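# Set cartridge tracking force with gauge, then clamp tonearm

## Task

A freshly mounted cartridge sits on the record player's tonearm and its counterweight has not been adjusted. Using the stylus force gauge standing on the mat, set the tracking force given in the cartridge data sheet (manual point 7: 1.6 to 2.0 grams). Finish with the tonearm clamped in its rest and nothing moving. It fails if at any point the robot touches the stylus; the stylus or the front of the cartridge is pushed on hard; the stylus comes down on or strikes anything quickly; the stylus or cartridge contacts the mat, the platter or any fixed part of the player; or the counterweight is rotated while the stylus or cartridge is resting on the gauge.

## Robot and tools

Robot: two arms, left_arm and right_arm, mounted facing each other across a table. Each has a parallel gripper whose fingers extend along its own +x axis and close along its y axis. The reported gripper position is the point between the finger pads, roughly 3 to 4 cm short of the fingertips.

Scene frame (used in results): origin at table centre, table surface at z = +0.020 m, +z upward, left_arm's base on the +y side. The arm names do not match image left/right. Positions are in metres, orientation as a wxyz quaternion, velocities in m/s and rad/s. Printed positions can be off, more at long reach.

execute_actions(actions): a list of actions run in sequence. Each action is a table of 0 to 15 rows; each row lasts one control step (1/30 s), and if fewer than 15 rows are given the last row repeats to fill 15 steps (0.5 s). Every row has exactly 14 numbers in [-1, 1]: left_arm's dx, dy, dz, rx, ry, rz, opening, then right_arm's same seven, even when one arm stays still. dx..rz are an offset of that gripper's target from its measured pose at the start of the action (not from the previous row), expressed in the gripper's own axes; 1.0 equals 0.6 m or 180 degrees, and rx, ry, rz form a single rotation vector. For the first action in a call, the reference is the last pose reported in the scene. Opening is absolute: +1 is fully open (0.088 m), empty fingers meet near -0.80, values down to -1 add no travel. Closing fully takes at least about 0.5 s. An empty list just returns state and images.

move(target, speed, blocking): target is one 14-number row laid out as above; its pose parts are offsets in each gripper's own axes from the pose in the latest result that showed one. Each gripper travels a straight path to its goal; paths finish together and take 0.5 to 10 s (longer ones are cut off at 10 s). Rotation takes the shorter way. speed is top path speed per arm in m/s, 0.002 to 0.5, default 0.25; rotation limited to twice that in rad/s. Openings are sent at the start. Paths ignore obstacles and the other arm, and grippers may lag, stray or overshoot speed, especially with a nearly straight arm. Faster contact means harder impact; aiming further past a contact presses harder. blocking=false returns after 0.5 s while motion continues; use wait(0) to check, and until its end is reported, other moves and execute_actions are refused (use wait or stop).

The move: line reports the ending (done, off_target, moving, held, fault) and active limits; distances to goal are given. If only one arm is named, the other finished fine. held means a check blocked the last step; limits=paced means the sent pose was clipped; limits=held means some steps were blocked and the arm may then jump faster than speed.

wait(seconds): 0 to 10; arms keep their last command, a running move continues and wait returns early when it ends. stop(): brakes a running move (needs room; fingers keep going). zoom_image(camera, region): camera is cam_high, cam_left_wrist or cam_right_wrist (each 504x504); region [x0, y0, x1, y1] in pixels from the top-left, at most 504 by 504. show_instructions(): returns the reference images (manual pictures). finished_scene(scene): ends the current scene, given by its number; irreversible, and the goal must hold on its own afterwards.

Control details: each step the commanded pose is clipped to 70 mm and 16 degrees from the measured pose; position is favoured over orientation. After an action an arm goes no further than its last clipped pose, so large moves need follow-up commands. Hand target lines show where each arm is now being driven. Friction may leave the gripper short or tilted, and tiny moves may not happen; check and correct. For an arm that should hold still, send the offset back to its desired pose in a reply's first call, then zeros. The robot holds the last command while you think.

Gripping: grip_measured uses the opening scale; to hold something keep commanding clearly below it (lower squeezes harder, up to about 34 N per pad). Readings can be off by about 1 mm. Fast closing can squeeze too hard.

Other result lines: pose unreachable means a clearance check altered or blocked that arm's command. Joint torques are total drive output with offsets and noise. Load limits (N m): waist 18, shoulder 22.3, elbow 22.2, wrist pitch 5.86, wrist yaw 5.84, wrist roll 5.48; reaching one stops that arm for 10 s (TORQUE FAULT). MOTOR HOT warns from 50 °C; at 95 °C an OVER-TEMPERATURE FAULT holds the arm, and if it does not cool the arm goes limp. Joint ranges (rad): waist -3.054 to 3.054, shoulder 0.000 to 3.142, elbow 0.000 to 2.356, wrist pitch -1.571 to 1.571, wrist yaw -1.571 to 1.571, wrist roll -3.142 to 3.142.

Record player facts: turning the counterweight counterclockwise as seen from the player's front increases force by 3 grams per turn. Its scale ring (0 to 3 grams, read at the stub's line) rotates with it and is not zeroed. Clamp opens by pressing its short outer tail; close it by pushing the hook back over the tube. Cue lever back raises the lift bar; forward lowers it gently. Lowering the arm onto the gauge with the cue lever is always safe. The gauge reads up to 5.00 grams (blank above) and is valid only with stylus on it, lift bar clear of the tube, and no gripper touching tonearm or gauge. Unclamped in its rest, the tube nose rises if force is negative; a gripper on the counterweight can also raise it.

Avoid: arms colliding or pressing each other, knocking anything off the table, drops, slams and hard pushes.

Each tool is called after "Request:" as name([rows], argument=value, ...), one row to a line, values as JSON.

Reference images:

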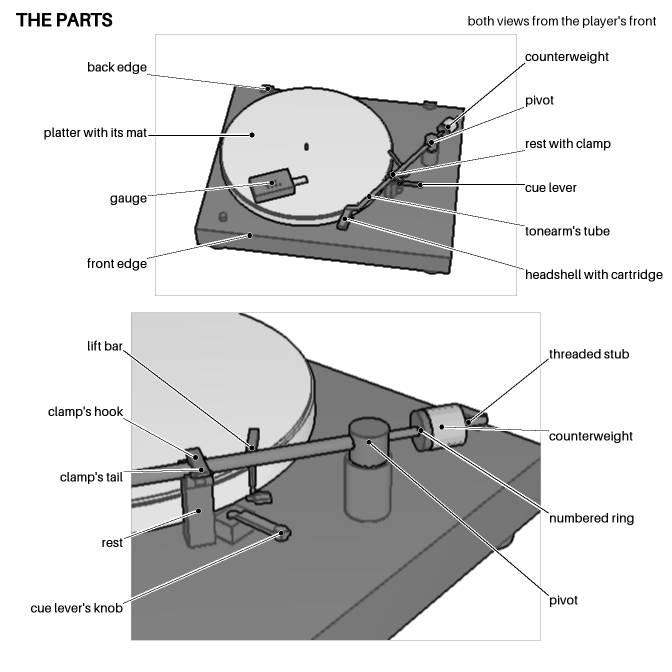

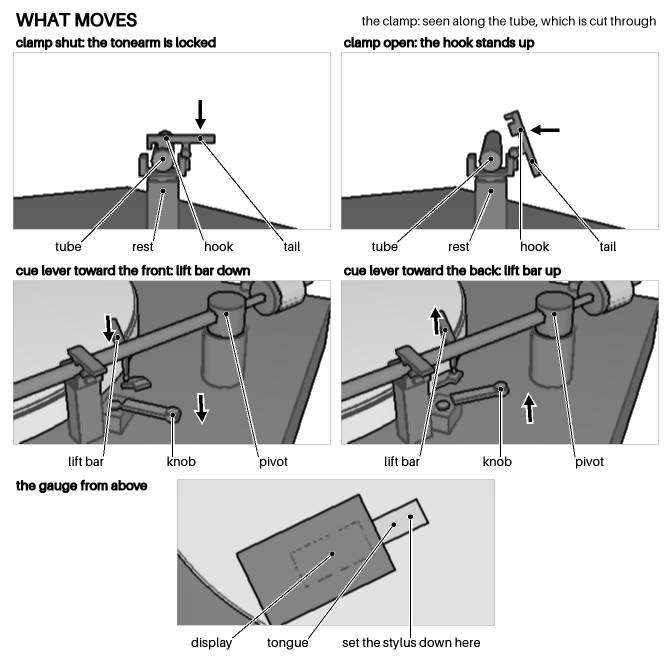

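## Session

Request:
execute_actions(actions=[])

Scene clock: 0.00 s.
left_arm: end_effector_position=(-0.0621, +0.3161, +0.2727) grip_measured=+0.840 end_effector_quat_wxyz=(+0.243, +0.690, +0.191, -0.655) end_effector_velocity=(+0.001, +0.002, -0.000) end_effector_angular_velocity=(+0.001, -0.009, +0.015) | right_arm: end_effector_position=(-0.0240, -0.0997, +0.3950) grip_measured=+0.835 end_effector_quat_wxyz=(+0.246, +0.799, +0.545, -0.056) end_effector_velocity=(+0.000, +0.000, +0.001) end_effector_angular_velocity=(+0.010, +0.009, +0.002)
Joint positions: left_arm=[-0.367  1.388  1.213 -1.381 -0.087  0.45   0.08 ] | right_arm=[ 0.649  1.627  1.509 -0.29   0.451  2.964  0.08 ]
Joint velocities: left_arm=[-0.007 -0.002 -0.002 -0.007 -0.007 -0.022  0.   ] | right_arm=[-0.002 -0.002 -0.002  0.007 -0.007  0.007 -0.   ]
Joint torques (N m, as the arm reports them, + toward a larger angle): no reading
Heat: left arm: hottest shoulder 21 °C (+0.0 °C/min); right arm: hottest elbow 22 °C (+0.0 °C/min).
Hand target (left_arm): -0.062, +0.316, +0.273; +0.243, +0.690, +0.191, -0.655
Hand target (right_arm): -0.024, -0.100, +0.395; +0.246, +0.799, +0.545, -0.056

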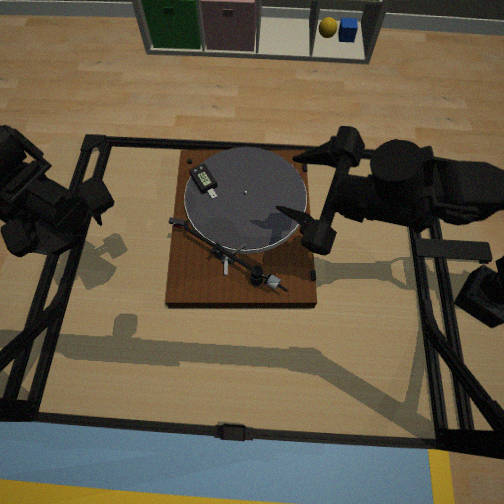

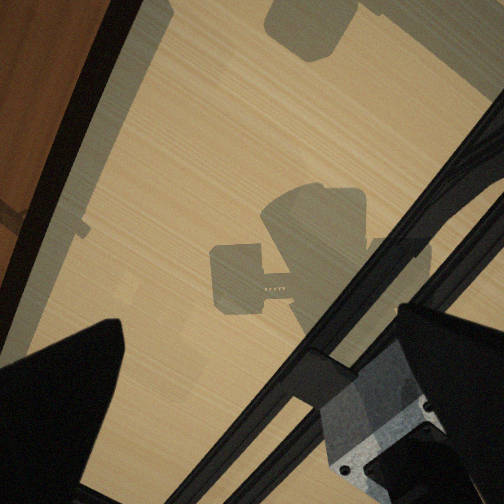

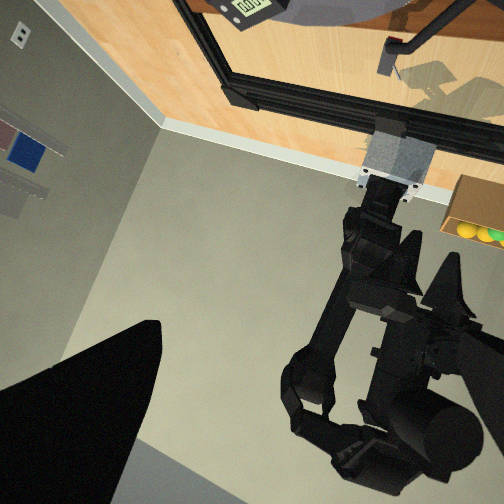

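Request:
zoom_image(camera="cam_high", region=[155, 140, 335, 320])

Region (155, 140, 335, 320) of cam_high's 504x504 image, scaled by 2.800, with more detail than that image has.

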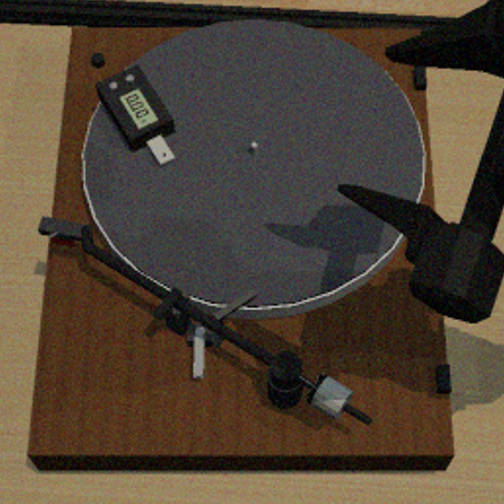

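Request:
move(target=[0.023,0.263,-0.035,-0.30,0,0,0.84, -0.12,0,0,-0.94,0,0,0.84], speed=0.5)

Scene clock: 7.40 s.
left_arm: end_effector_position=(+0.0468, +0.2029, +0.2711) grip_measured=+0.840 end_effector_quat_wxyz=(+0.526, +0.509, +0.466, -0.497) end_effector_velocity=(-0.001, +0.001, +0.001) end_effector_angular_velocity=(-0.000, -0.006, +0.030) | right_arm: end_effector_position=(-0.0520, -0.1581, +0.4237) grip_measured=+0.840 end_effector_quat_wxyz=(+0.820, -0.163, +0.108, +0.537) end_effector_velocity=(+0.002, -0.002, +0.001) end_effector_angular_velocity=(+0.005, -0.008, -0.007)
Joint positions: left_arm=[ 0.135  1.71   1.52  -1.333 -0.071  0.019  0.08 ] | right_arm=[ 0.754  1.439  1.445 -0.431  0.547  0.068  0.08 ]
Joint velocities: left_arm=[-0.007 -0.002  0.002 -0.007 -0.007 -0.037 -0.   ] | right_arm=[-0.002 -0.007 -0.007  0.007  0.007 -0.007 -0.   ]
Joint torques (N m, as the arm reports them, + toward a larger angle): left_arm=[ 0.24 -6.39  6.22  0.44  0.15 -0.19] | right_arm=[ 0.28 -6.27  5.45  1.78  0.23 -0.21]
Heat: left arm: hottest shoulder 21 °C (+0.0 °C/min); right arm: hottest elbow 23 °C (+8.1 °C/min).
Hand target (left_arm): +0.047, +0.200, +0.272; +0.528, +0.505, +0.469, -0.496
Hand target (right_arm): -0.053, -0.160, +0.420; +0.819, -0.170, +0.107, +0.538
Off the commanded pose (left_arm): 0.003 m, 1 deg.
Off the commanded pose (right_arm): 0.004 m, 1 deg.
move: done

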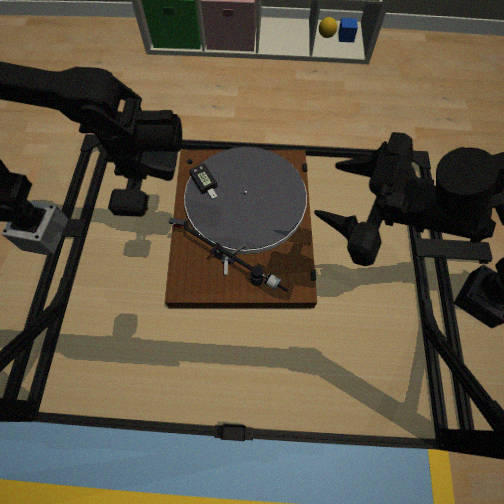

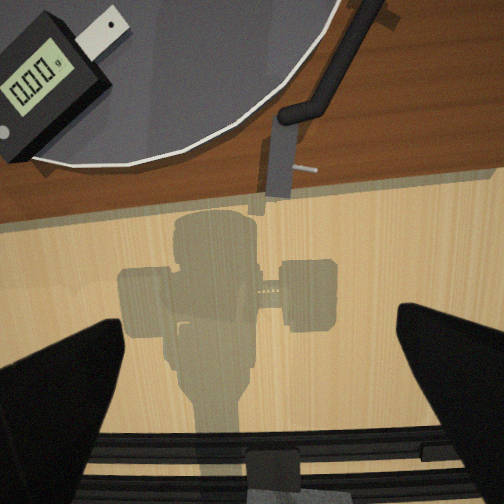

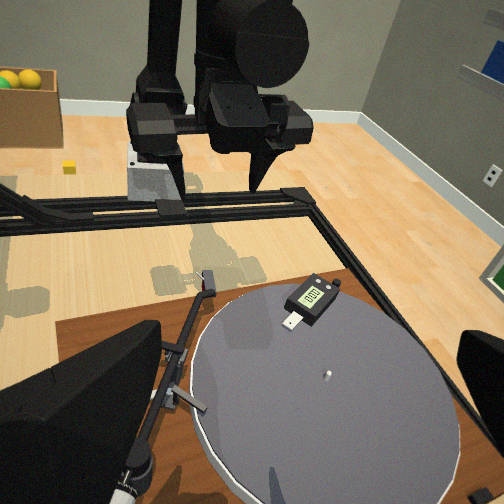

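Request:
move(target=[0,-0.128,0.172,0,0.015,-0.023,0.84, -0.063,0.208,-0.278,0.051,0,0,0.84], speed=0.3)

Scene clock: 10.73 s.
left_arm: end_effector_position=(-0.0300, +0.1031, +0.2732) grip_measured=+0.840 end_effector_quat_wxyz=(+0.501, +0.501, +0.490, -0.507) end_effector_velocity=(+0.000, +0.000, +0.001) end_effector_angular_velocity=(+0.001, -0.008, -0.010) | right_arm: end_effector_position=(-0.1804, -0.2068, +0.2718) grip_measured=+0.840 end_effector_quat_wxyz=(+0.831, -0.090, +0.149, +0.529) end_effector_velocity=(-0.000, -0.001, -0.003) end_effector_angular_velocity=(-0.016, +0.000, +0.018)
Joint positions: left_arm=[-0.025  2.204  2.222 -1.572 -0.007 -0.138  0.08 ] | right_arm=[ 1.227  1.497  0.93  -0.071  0.959  0.555  0.08 ]
Joint velocities: left_arm=[-0.002  0.002  0.007 -0.007 -0.007  0.007 -0.   ] | right_arm=[-0.002 -0.007 -0.007 -0.007 -0.022 -0.007 -0.   ]
Joint torques (N m, as the arm reports them, + toward a larger angle): left_arm=[-0.09 -9.79  6.04  0.38  0.19 -0.18] | right_arm=[ 0.3  -4.45  5.37  1.7   0.4   0.18]
Heat: left arm: hottest shoulder 22 °C (+5.6 °C/min); right arm: hottest elbow 23 °C (+5.6 °C/min).
Hand target (left_arm): -0.032, +0.101, +0.271; +0.500, +0.500, +0.493, -0.507
Hand target (right_arm): -0.181, -0.208, +0.264; +0.831, -0.097, +0.149, +0.527
Off the commanded pose (left_arm): 0.004 m, 1 deg.
Off the commanded pose (right_arm): 0.008 m, 1 deg.
joint sent to its limit (left arm) — the command would take joint 4 (wrist pitch) past its lower limit, so that joint was sent only as far as its limit.
move: done

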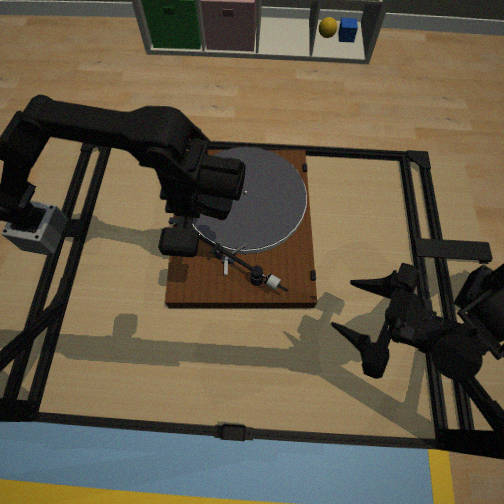

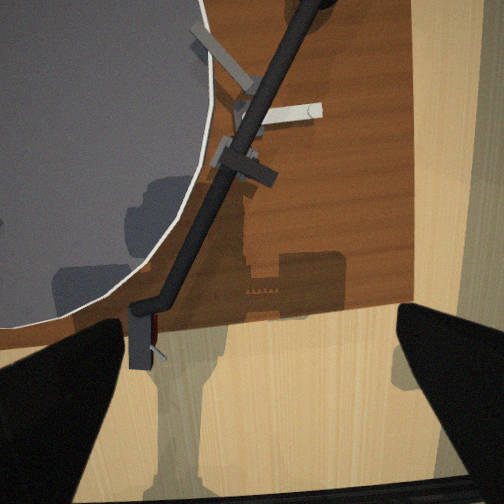

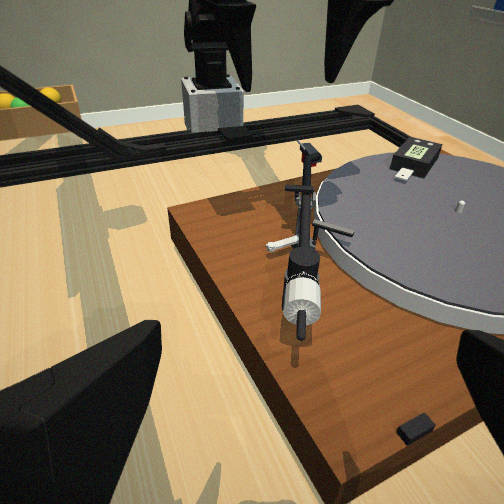

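Request:
move(target=[0.055,-0.008,0.025,0,-0.155,0,-1, 0.03,0,-0.08,0,-0.05,-0.02,0.84], speed=0.25)

Scene clock: 17.67 s.
left_arm: end_effector_position=(-0.0351, +0.0845, +0.2396) grip_measured=-0.792 end_effector_quat_wxyz=(+0.603, +0.364, +0.357, -0.614) end_effector_velocity=(+0.000, +0.001, +0.003) end_effector_angular_velocity=(-0.013, -0.008, -0.005) | right_arm: end_effector_position=(-0.1808, -0.2042, +0.2288) grip_measured=+0.840 end_effector_quat_wxyz=(+0.856, -0.039, +0.084, +0.508) end_effector_velocity=(+0.001, -0.001, -0.004) end_effector_angular_velocity=(-0.004, +0.004, +0.003)
Joint positions: left_arm=[-0.055  1.839  1.449 -0.685 -0.08  -0.147  0.   ] | right_arm=[1.256 1.663 0.738 0.497 1.112 0.407 0.08 ]
Joint velocities: left_arm=[-0.002 -0.012 -0.007  0.007 -0.007  0.007 -0.   ] | right_arm=[-0.002  0.002 -0.012  0.007 -0.007  0.007  0.   ]
Joint torques (N m, as the arm reports them, + toward a larger angle): left_arm=[ -0.23 -10.81   3.97   1.58  -0.3   -0.15] | right_arm=[ 0.29 -4.79  4.    1.7   0.38 -0.21]
Heat: left arm: hottest shoulder 24 °C (+10.2 °C/min); right arm: hottest elbow 24 °C (+6.8 °C/min).
Hand target (left_arm): -0.035, +0.087, +0.240; +0.605, +0.363, +0.356, -0.613
Hand target (right_arm): -0.180, -0.206, +0.221; +0.856, -0.053, +0.080, +0.508
Off the commanded pose (left_arm): 0.003 m, 0 deg.
Off the commanded pose (right_arm): 0.008 m, 2 deg.
move: done

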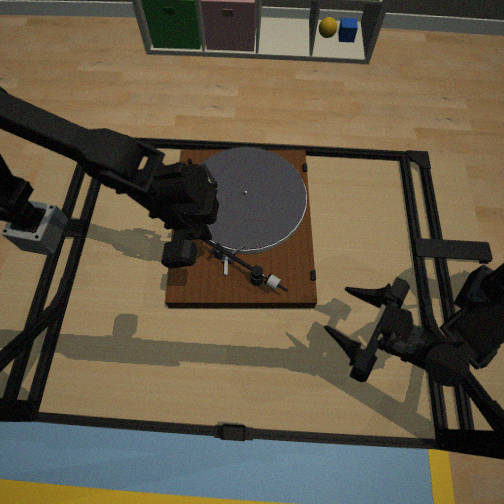

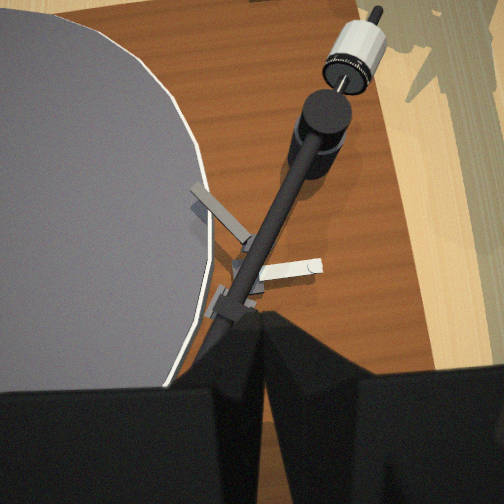

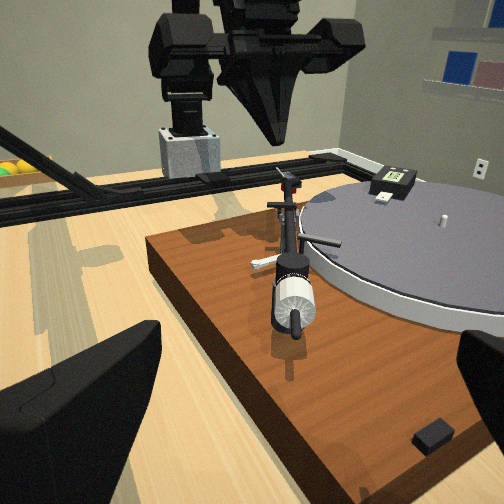

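Request:
move(target=[0.0625,-0.007,-0.042,0,0,0,-1, 0,0,0,0,0,0,0.84], speed=0.1)

Request:
zoom_image(camera="cam_right_wrist", region=[220, 130, 360, 270])

Request:
zoom_image(camera="cam_high", region=[170, 200, 290, 320])

Scene clock: 19.47 s.
left_arm: end_effector_position=(-0.0397, +0.0857, +0.2021) grip_measured=-0.792 end_effector_quat_wxyz=(+0.603, +0.358, +0.353, -0.619) end_effector_velocity=(+0.002, -0.003, +0.001) end_effector_angular_velocity=(-0.021, -0.019, +0.002) | right_arm: end_effector_position=(-0.1809, -0.2042, +0.2287) grip_measured=+0.840 end_effector_quat_wxyz=(+0.856, -0.039, +0.084, +0.508) end_effector_velocity=(-0.002, +0.001, -0.000) end_effector_angular_velocity=(-0.010, -0.007, +0.022)
Joint positions: left_arm=[-0.066  1.859  1.315 -0.515 -0.081 -0.153  0.   ] | right_arm=[1.256 1.664 0.737 0.499 1.112 0.407 0.08 ]
Joint velocities: left_arm=[-0.002 -0.002 -0.007  0.022 -0.022  0.007 -0.   ] | right_arm=[-0.002 -0.002 -0.002  0.007 -0.022 -0.022 -0.   ]
Joint torques (N m, as the arm reports them, + toward a larger angle): left_arm=[-0.19 -8.4   3.98  1.56 -0.27 -0.17] | right_arm=[-0.02 -5.98  5.64  1.4   0.26  0.02]
Heat: left arm: hottest shoulder 24 °C (+9.2 °C/min); right arm: hottest elbow 24 °C (+6.2 °C/min).
Hand target (left_arm): -0.040, +0.089, +0.195; +0.603, +0.364, +0.357, -0.614
Hand target (right_arm): -0.181, -0.204, +0.229; +0.856, -0.039, +0.084, +0.508
Off the commanded pose (left_arm): 0.008 m, 1 deg.
Off the commanded pose (right_arm): 0.000 m, 0 deg.
move: done

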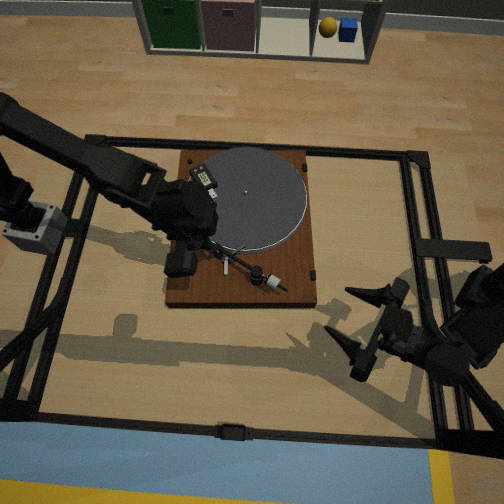

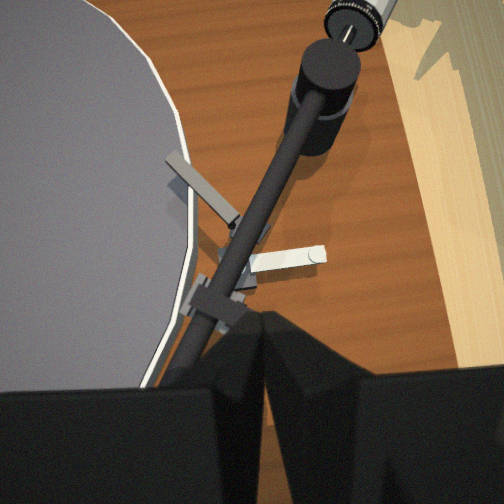

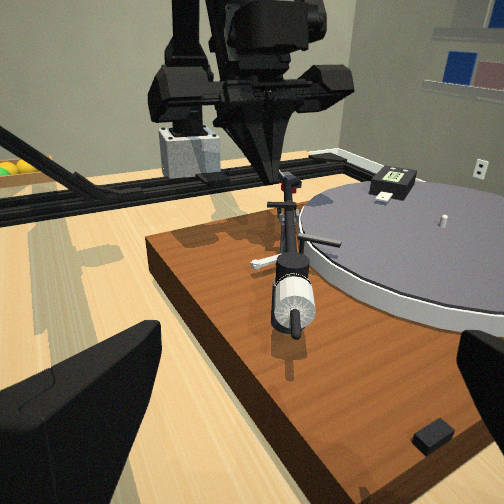

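Region (220, 130, 360, 270) of cam_right_wrist's 504x504 image, scaled by 3.600, with more detail than that image has.

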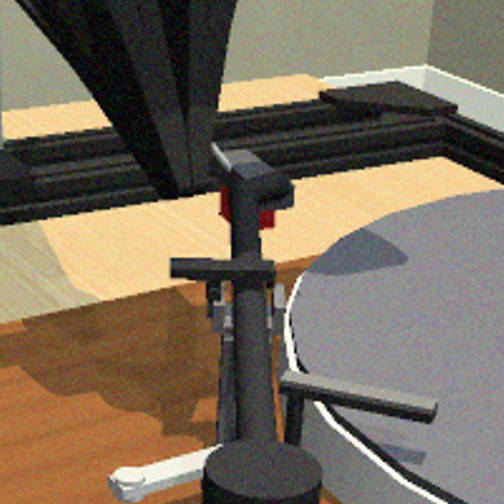

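Region (170, 200, 290, 320) of cam_high's 504x504 image, scaled by 4.200, with more detail than that image has.

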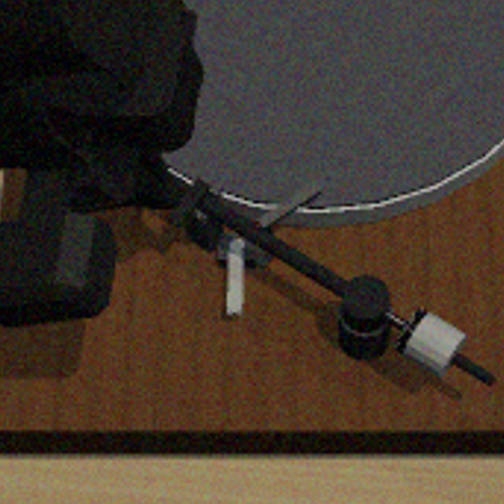

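Request:
move(target=[0.047,-0.002,-0.032,0,0,0,-1, 0,0,0,0,0,0,0.84], speed=0.03)

Request:
zoom_image(camera="cam_right_wrist", region=[220, 130, 360, 270])

Scene clock: 21.60 s.
left_arm: end_effector_position=(-0.0409, +0.0841, +0.1824) grip_measured=-0.792 end_effector_quat_wxyz=(+0.607, +0.348, +0.345, -0.626) end_effector_velocity=(+0.000, +0.001, +0.002) end_effector_angular_velocity=(-0.010, -0.006, +0.023) | right_arm: end_effector_position=(-0.1809, -0.2042, +0.2287) grip_measured=+0.840 end_effector_quat_wxyz=(+0.856, -0.039, +0.084, +0.508) end_effector_velocity=(+0.001, -0.001, -0.003) end_effector_angular_velocity=(-0.016, -0.005, +0.003)
Joint positions: left_arm=[-0.068  1.876  1.24  -0.393 -0.082 -0.153  0.   ] | right_arm=[1.256 1.664 0.737 0.499 1.112 0.407 0.08 ]
Joint velocities: left_arm=[-0.007 -0.007 -0.007  0.007 -0.022 -0.022 -0.   ] | right_arm=[-0.002 -0.002 -0.002 -0.022 -0.007  0.007 -0.   ]
Joint torques (N m, as the arm reports them, + toward a larger angle): left_arm=[-0.23 -6.85  3.32  2.07 -0.13 -0.13] | right_arm=[-0.03 -5.9   5.56  1.55  0.26 -0.01]
Heat: left arm: hottest shoulder 25 °C (+11.1 °C/min); right arm: hottest elbow 24 °C (+5.6 °C/min).
Hand target (left_arm): -0.041, +0.089, +0.168; +0.603, +0.358, +0.353, -0.619
Hand target (right_arm): -0.181, -0.204, +0.229; +0.856, -0.039, +0.084, +0.508
Off the commanded pose (left_arm): 0.015 m, 2 deg.
Off the commanded pose (right_arm): 0.000 m, 0 deg.
move: off_target (left_arm)

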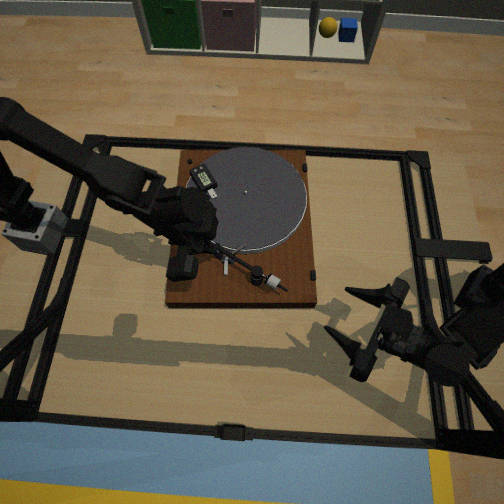

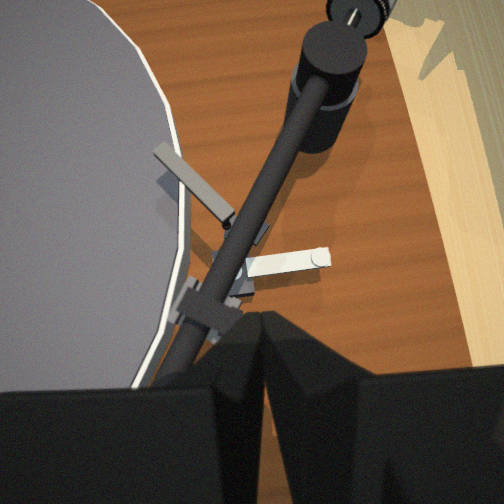

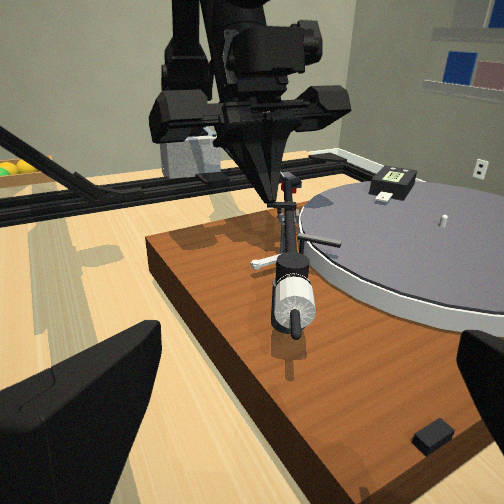

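Region (220, 130, 360, 270) of cam_right_wrist's 504x504 image, scaled by 3.600, with more detail than that image has.

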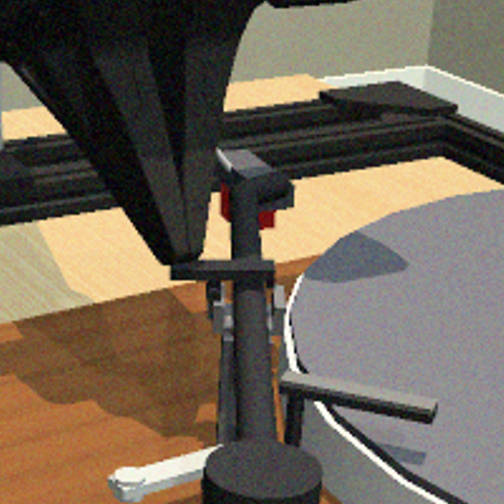

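Request:
move(target=[0.031,-0.006,-0.030,0,0.01,0,-1, 0,0,0,0,0,0,0.84], speed=0.03)

Request:
zoom_image(camera="cam_right_wrist", region=[220, 130, 360, 270])

Scene clock: 23.47 s.
left_arm: end_effector_position=(-0.0472, +0.0855, +0.1669) grip_measured=-0.792 end_effector_quat_wxyz=(+0.602, +0.349, +0.347, -0.629) end_effector_velocity=(+0.002, -0.001, -0.001) end_effector_angular_velocity=(-0.003, -0.002, +0.012) | right_arm: end_effector_position=(-0.1809, -0.2042, +0.2287) grip_measured=+0.840 end_effector_quat_wxyz=(+0.856, -0.039, +0.084, +0.508) end_effector_velocity=(-0.001, +0.002, +0.000) end_effector_angular_velocity=(+0.007, +0.013, +0.003)
Joint positions: left_arm=[-0.081  1.901  1.209 -0.343 -0.076 -0.16   0.   ] | right_arm=[1.256 1.664 0.737 0.499 1.112 0.407 0.08 ]
Joint velocities: left_arm=[ 0.002  0.002 -0.002  0.007 -0.007 -0.007 -0.   ] | right_arm=[-0.002  0.002  0.002  0.007 -0.007  0.007 -0.   ]
Joint torques (N m, as the arm reports them, + toward a larger angle): left_arm=[ 0.12 -7.94  3.66  1.27 -0.34 -0.15] | right_arm=[-0.02 -5.92  5.57  1.54  0.26 -0.01]
Heat: left arm: hottest shoulder 25 °C (+10.2 °C/min); right arm: hottest elbow 24 °C (+5.1 °C/min).
Hand target (left_arm): -0.045, +0.090, +0.157; +0.602, +0.358, +0.354, -0.620
Hand target (right_arm): -0.181, -0.204, +0.229; +0.856, -0.039, +0.084, +0.508
Off the commanded pose (left_arm): 0.011 m, 2 deg.
Off the commanded pose (right_arm): 0.000 m, 0 deg.
move: off_target (left_arm)

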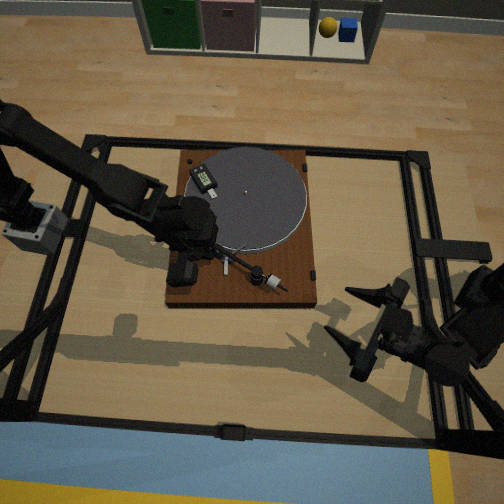

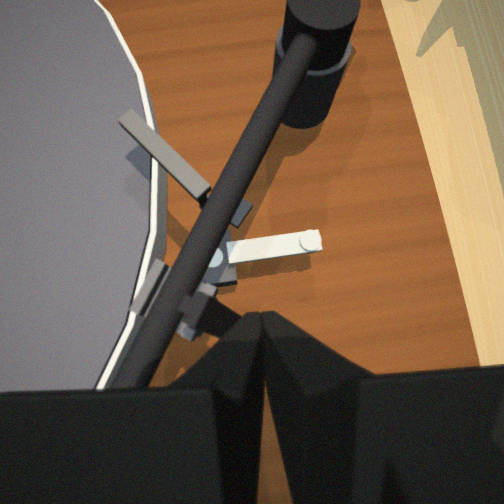

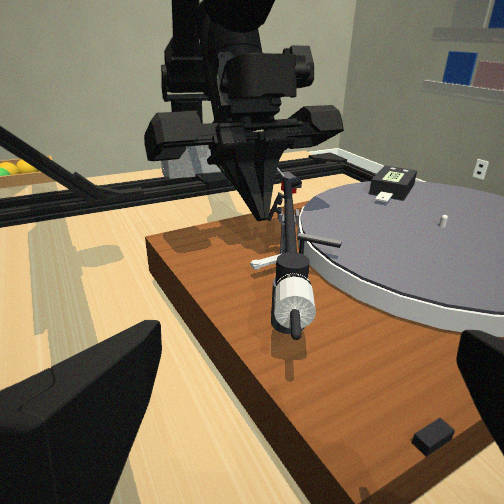

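Region (220, 130, 360, 270) of cam_right_wrist's 504x504 image, scaled by 3.600, with more detail than that image has.

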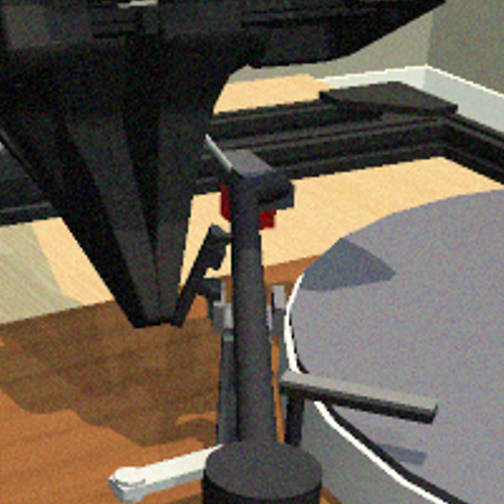

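Request:
move(target=[0.036,-0.035,-0.022,0.45,0,0,-1, 0,0,0,0,0,0,0.84], speed=0.4)

Request:
zoom_image(camera="cam_high", region=[170, 200, 290, 320])

Scene clock: 27.43 s.
left_arm: end_effector_position=(-0.0692, +0.0824, +0.1503) grip_measured=-0.792 end_effector_quat_wxyz=(+0.240, +0.650, -0.147, -0.706) end_effector_velocity=(-0.000, -0.001, +0.001) end_effector_angular_velocity=(-0.009, -0.008, -0.005) | right_arm: end_effector_position=(-0.1808, -0.2042, +0.2288) grip_measured=+0.840 end_effector_quat_wxyz=(+0.856, -0.039, +0.084, +0.508) end_effector_velocity=(+0.000, +0.001, -0.004) end_effector_angular_velocity=(-0.026, -0.019, +0.017)
Joint positions: left_arm=[-0.135  1.95   1.195 -0.264 -0.1    1.197  0.   ] | right_arm=[1.256 1.663 0.737 0.499 1.112 0.407 0.08 ]
Joint velocities: left_arm=[-0.002 -0.002 -0.002  0.007 -0.007  0.007  0.   ] | right_arm=[-0.007  0.002 -0.002 -0.007 -0.022 -0.022  0.   ]
Joint torques (N m, as the arm reports them, + toward a larger angle): left_arm=[-0.19 -8.34  3.58  1.63 -0.23  0.11] | right_arm=[-0.03 -5.9   5.55  1.55  0.26 -0.01]
Heat: left arm: hottest shoulder 25 °C (+8.7 °C/min); right arm: hottest elbow 24 °C (+4.4 °C/min).
Hand target (left_arm): -0.068, +0.087, +0.142; +0.231, +0.656, -0.144, -0.704
Hand target (right_arm): -0.181, -0.204, +0.229; +0.856, -0.039, +0.084, +0.508
Off the commanded pose (left_arm): 0.009 m, 1 deg.
Off the commanded pose (right_arm): 0.000 m, 0 deg.
move: off_target (left_arm)

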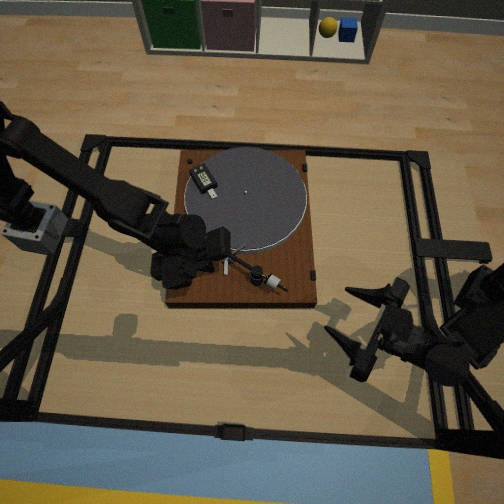

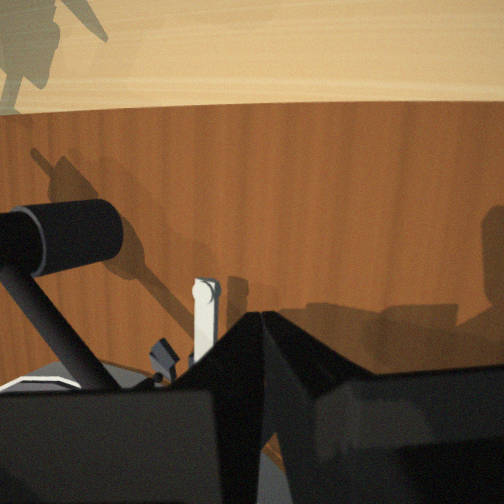

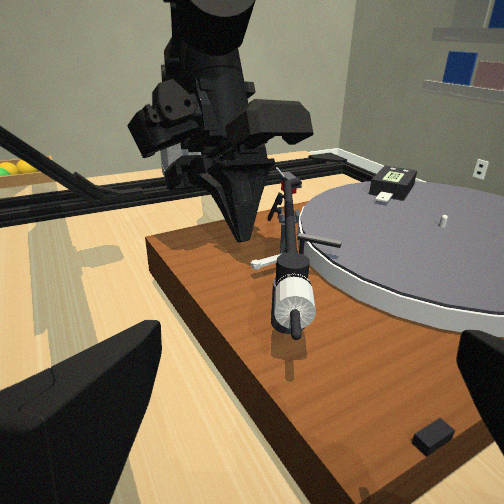

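Region (170, 200, 290, 320) of cam_high's 504x504 image, scaled by 4.200, with more detail than that image has.

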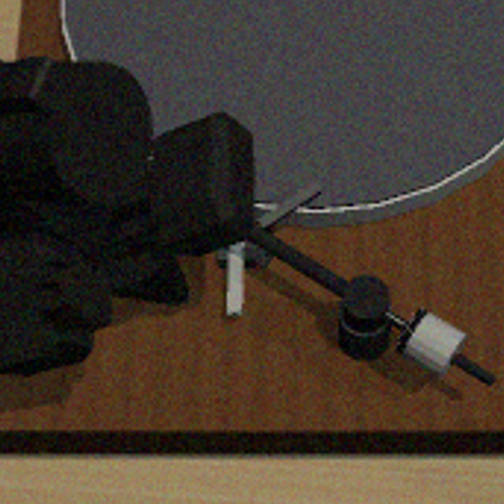

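Request:
move(target=[0.042,-0.009,-0.013,0,0,0,-1, 0,0,0,0,0,0,0.84], speed=0.05)

Request:
zoom_image(camera="cam_right_wrist", region=[200, 140, 360, 300])

Scene clock: 29.70 s.
left_arm: end_effector_position=(-0.0655, +0.0710, +0.1339) grip_measured=-0.792 end_effector_quat_wxyz=(+0.247, +0.646, -0.152, -0.706) end_effector_velocity=(+0.001, +0.005, -0.002) end_effector_angular_velocity=(+0.017, -0.019, +0.011) | right_arm: end_effector_position=(-0.1808, -0.2042, +0.2288) grip_measured=+0.840 end_effector_quat_wxyz=(+0.856, -0.039, +0.084, +0.508) end_effector_velocity=(+0.002, -0.001, -0.002) end_effector_angular_velocity=(-0.018, -0.029, -0.005)
Joint positions: left_arm=[-0.118  2.008  1.195 -0.184 -0.092  1.209  0.   ] | right_arm=[1.256 1.663 0.737 0.499 1.112 0.407 0.08 ]
Joint velocities: left_arm=[-0.007 -0.002 -0.002 -0.022 -0.022 -0.007 -0.   ] | right_arm=[-0.002  0.002 -0.002 -0.007  0.007 -0.022  0.   ]
Joint torques (N m, as the arm reports them, + toward a larger angle): left_arm=[ 0.3  -8.49  3.57  1.71  0.08  0.12] | right_arm=[-0.03 -5.9   5.56  1.55  0.26 -0.01]
Heat: left arm: hottest shoulder 25 °C (+8.1 °C/min); right arm: hottest elbow 24 °C (+4.0 °C/min).
Hand target (left_arm): -0.063, +0.074, +0.125; +0.240, +0.650, -0.147, -0.706
Hand target (right_arm): -0.181, -0.204, +0.229; +0.856, -0.039, +0.084, +0.508
Off the commanded pose (left_arm): 0.010 m, 1 deg.
Off the commanded pose (right_arm): 0.000 m, 0 deg.
move: off_target (left_arm)

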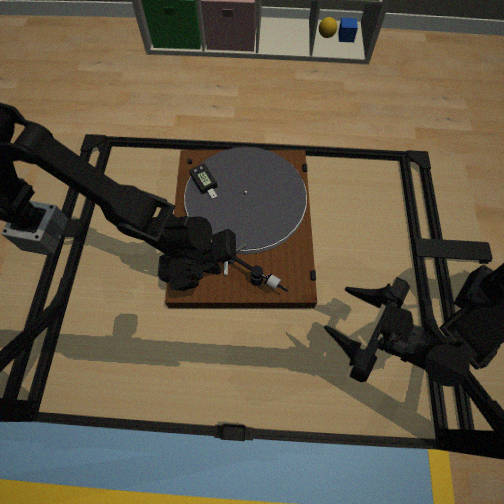

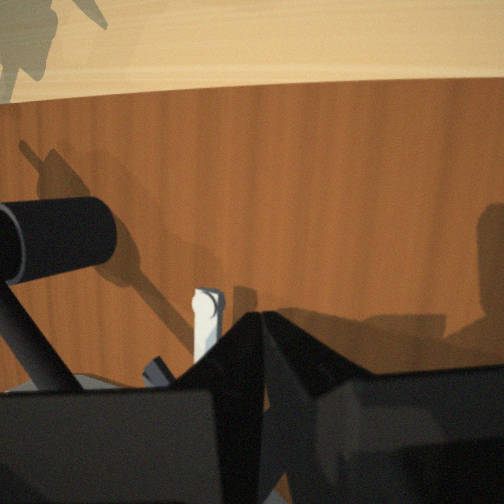

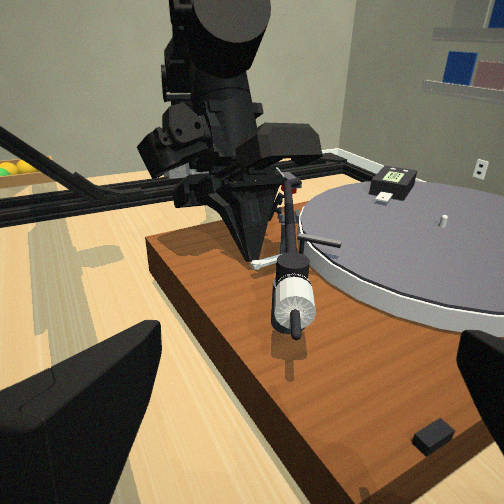

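Region (200, 140, 360, 300) of cam_right_wrist's 504x504 image, scaled by 3.150, with more detail than that image has.

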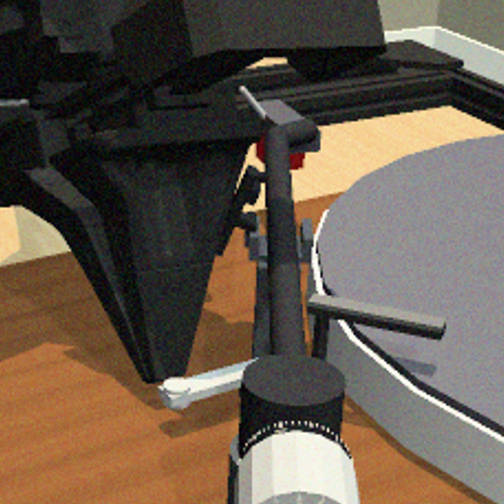

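Request:
move(target=[0.042,0.052,0.007,0,0.08,0,-1, 0,0,0,0,0,0,0.84], speed=0.06)

Request:
zoom_image(camera="cam_right_wrist", region=[200, 140, 360, 300])

Scene clock: 32.73 s.
left_arm: end_effector_position=(-0.0705, +0.0396, +0.1294) grip_measured=-0.792 end_effector_quat_wxyz=(+0.252, +0.729, -0.122, -0.624) end_effector_velocity=(+0.003, +0.003, +0.000) end_effector_angular_velocity=(+0.015, -0.016, +0.026) | right_arm: end_effector_position=(-0.1808, -0.2042, +0.2288) grip_measured=+0.840 end_effector_quat_wxyz=(+0.856, -0.039, +0.084, +0.508) end_effector_velocity=(+0.001, -0.000, +0.000) end_effector_angular_velocity=(-0.000, +0.007, +0.003)
Joint positions: left_arm=[-0.186  2.192  1.497 -0.428 -0.342  1.141  0.   ] | right_arm=[1.256 1.663 0.737 0.499 1.112 0.407 0.08 ]
Joint velocities: left_arm=[-0.002  0.002  0.012 -0.037 -0.022 -0.022 -0.   ] | right_arm=[-0.002 -0.007 -0.002 -0.007 -0.007  0.007 -0.   ]
Joint torques (N m, as the arm reports them, + toward a larger angle): left_arm=[ 0.75 -9.54  7.39  2.01 -0.62 -0.18] | right_arm=[-0.04 -5.9   5.56  1.55  0.26 -0.01]
Heat: left arm: hottest shoulder 26 °C (+9.2 °C/min); right arm: hottest elbow 25 °C (+5.5 °C/min).
Hand target (left_arm): -0.066, +0.031, +0.131; +0.265, +0.729, -0.121, -0.619
Hand target (right_arm): -0.181, -0.204, +0.229; +0.856, -0.039, +0.084, +0.508
Off the commanded pose (left_arm): 0.010 m, 2 deg.
Off the commanded pose (right_arm): 0.000 m, 0 deg.
move: off_target (left_arm)

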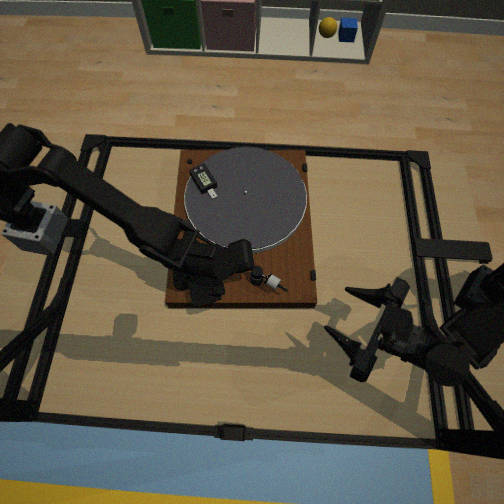

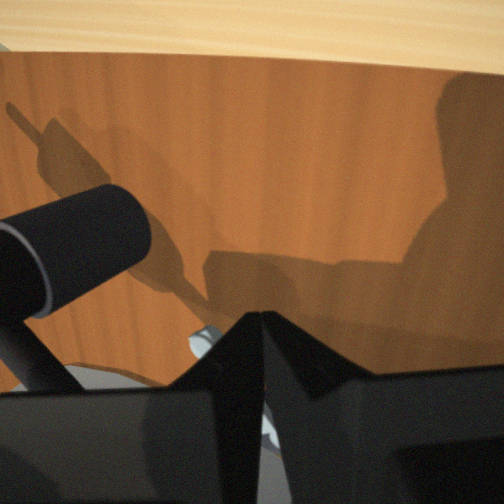

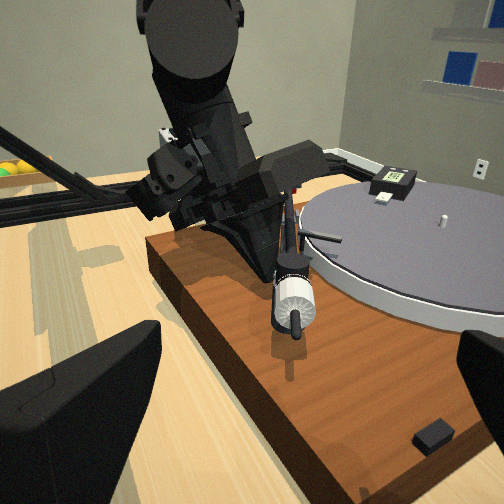

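Region (200, 140, 360, 300) of cam_right_wrist's 504x504 image, scaled by 3.150, with more detail than that image has.

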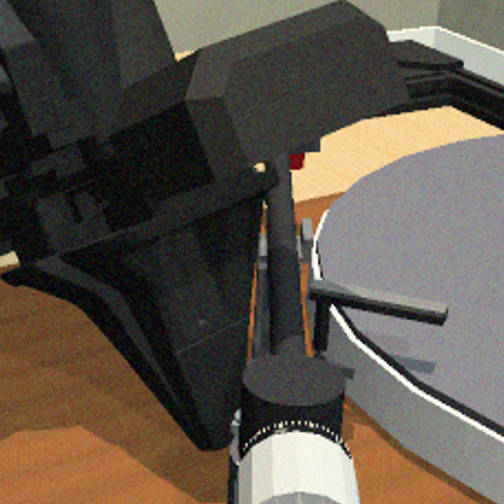

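Request:
move(target=[-0.153,0.035,-0.017,-0.226,-0.026,-0.081,-1, 0,0,0,0,0,0,0.84], speed=0.25)

Scene clock: 38.40 s.
left_arm: end_effector_position=(-0.0743, +0.0723, +0.2099) grip_measured=-0.792 end_effector_quat_wxyz=(+0.397, +0.590, +0.186, -0.678) end_effector_velocity=(-0.001, +0.004, -0.002) end_effector_angular_velocity=(+0.013, +0.010, +0.016) | right_arm: end_effector_position=(-0.1809, -0.2041, +0.2291) grip_measured=+0.840 end_effector_quat_wxyz=(+0.856, -0.038, +0.084, +0.508) end_effector_velocity=(-0.001, +0.001, -0.002) end_effector_angular_velocity=(-0.015, -0.004, +0.019)
Joint positions: left_arm=[-0.138  2.066  1.708 -0.903 -0.096  0.455  0.   ] | right_arm=[1.256 1.663 0.738 0.5   1.112 0.407 0.08 ]
Joint velocities: left_arm=[-0.002 -0.002 -0.007 -0.007  0.007 -0.022 -0.   ] | right_arm=[-0.002 -0.002 -0.002 -0.007 -0.022 -0.007  0.   ]
Joint torques (N m, as the arm reports them, + toward a larger angle): left_arm=[  0.21 -12.33   6.74   0.91   0.15  -0.18] | right_arm=[-0.02 -5.9   5.55  1.54  0.27 -0.01]
Heat: left arm: hottest shoulder 27 °C (+9.4 °C/min); right arm: hottest elbow 25 °C (+4.7 °C/min).
Hand target (left_arm): -0.075, +0.070, +0.219; +0.404, +0.581, +0.184, -0.682
Hand target (right_arm): -0.181, -0.204, +0.229; +0.856, -0.038, +0.084, +0.508
Off the commanded pose (left_arm): 0.010 m, 2 deg.
Off the commanded pose (right_arm): 0.000 m, 0 deg.
move: off_target (left_arm)

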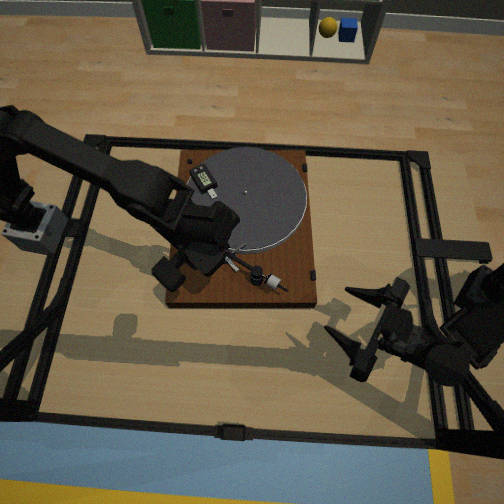

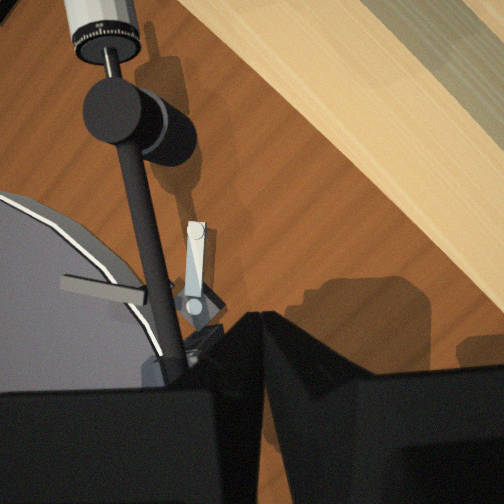

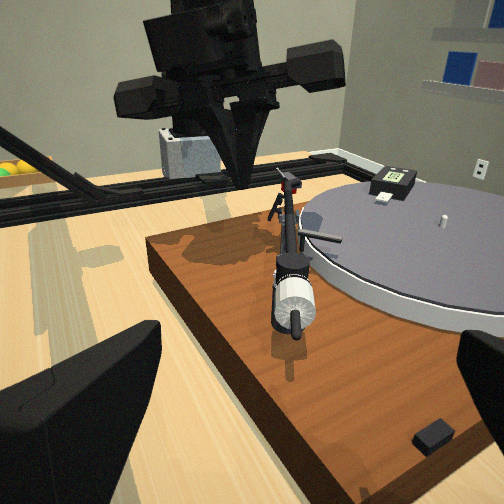

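Request:
zoom_image(camera="cam_right_wrist", region=[250, 160, 350, 260])

Request:
zoom_image(camera="cam_left_wrist", region=[50, 0, 170, 120])

Region (250, 160, 350, 260) of cam_right_wrist's 504x504 image, scaled by 5.040, with more detail than that image has.

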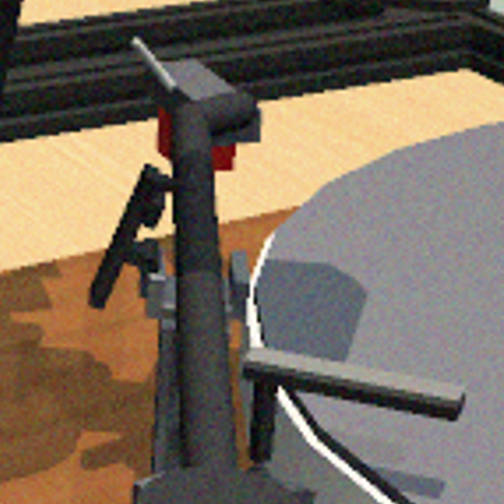

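Region (50, 0, 170, 120) of cam_left_wrist's 504x504 image, scaled by 4.200, with more detail than that image has.

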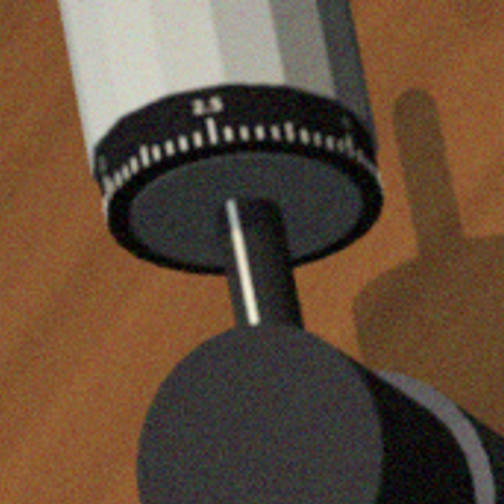

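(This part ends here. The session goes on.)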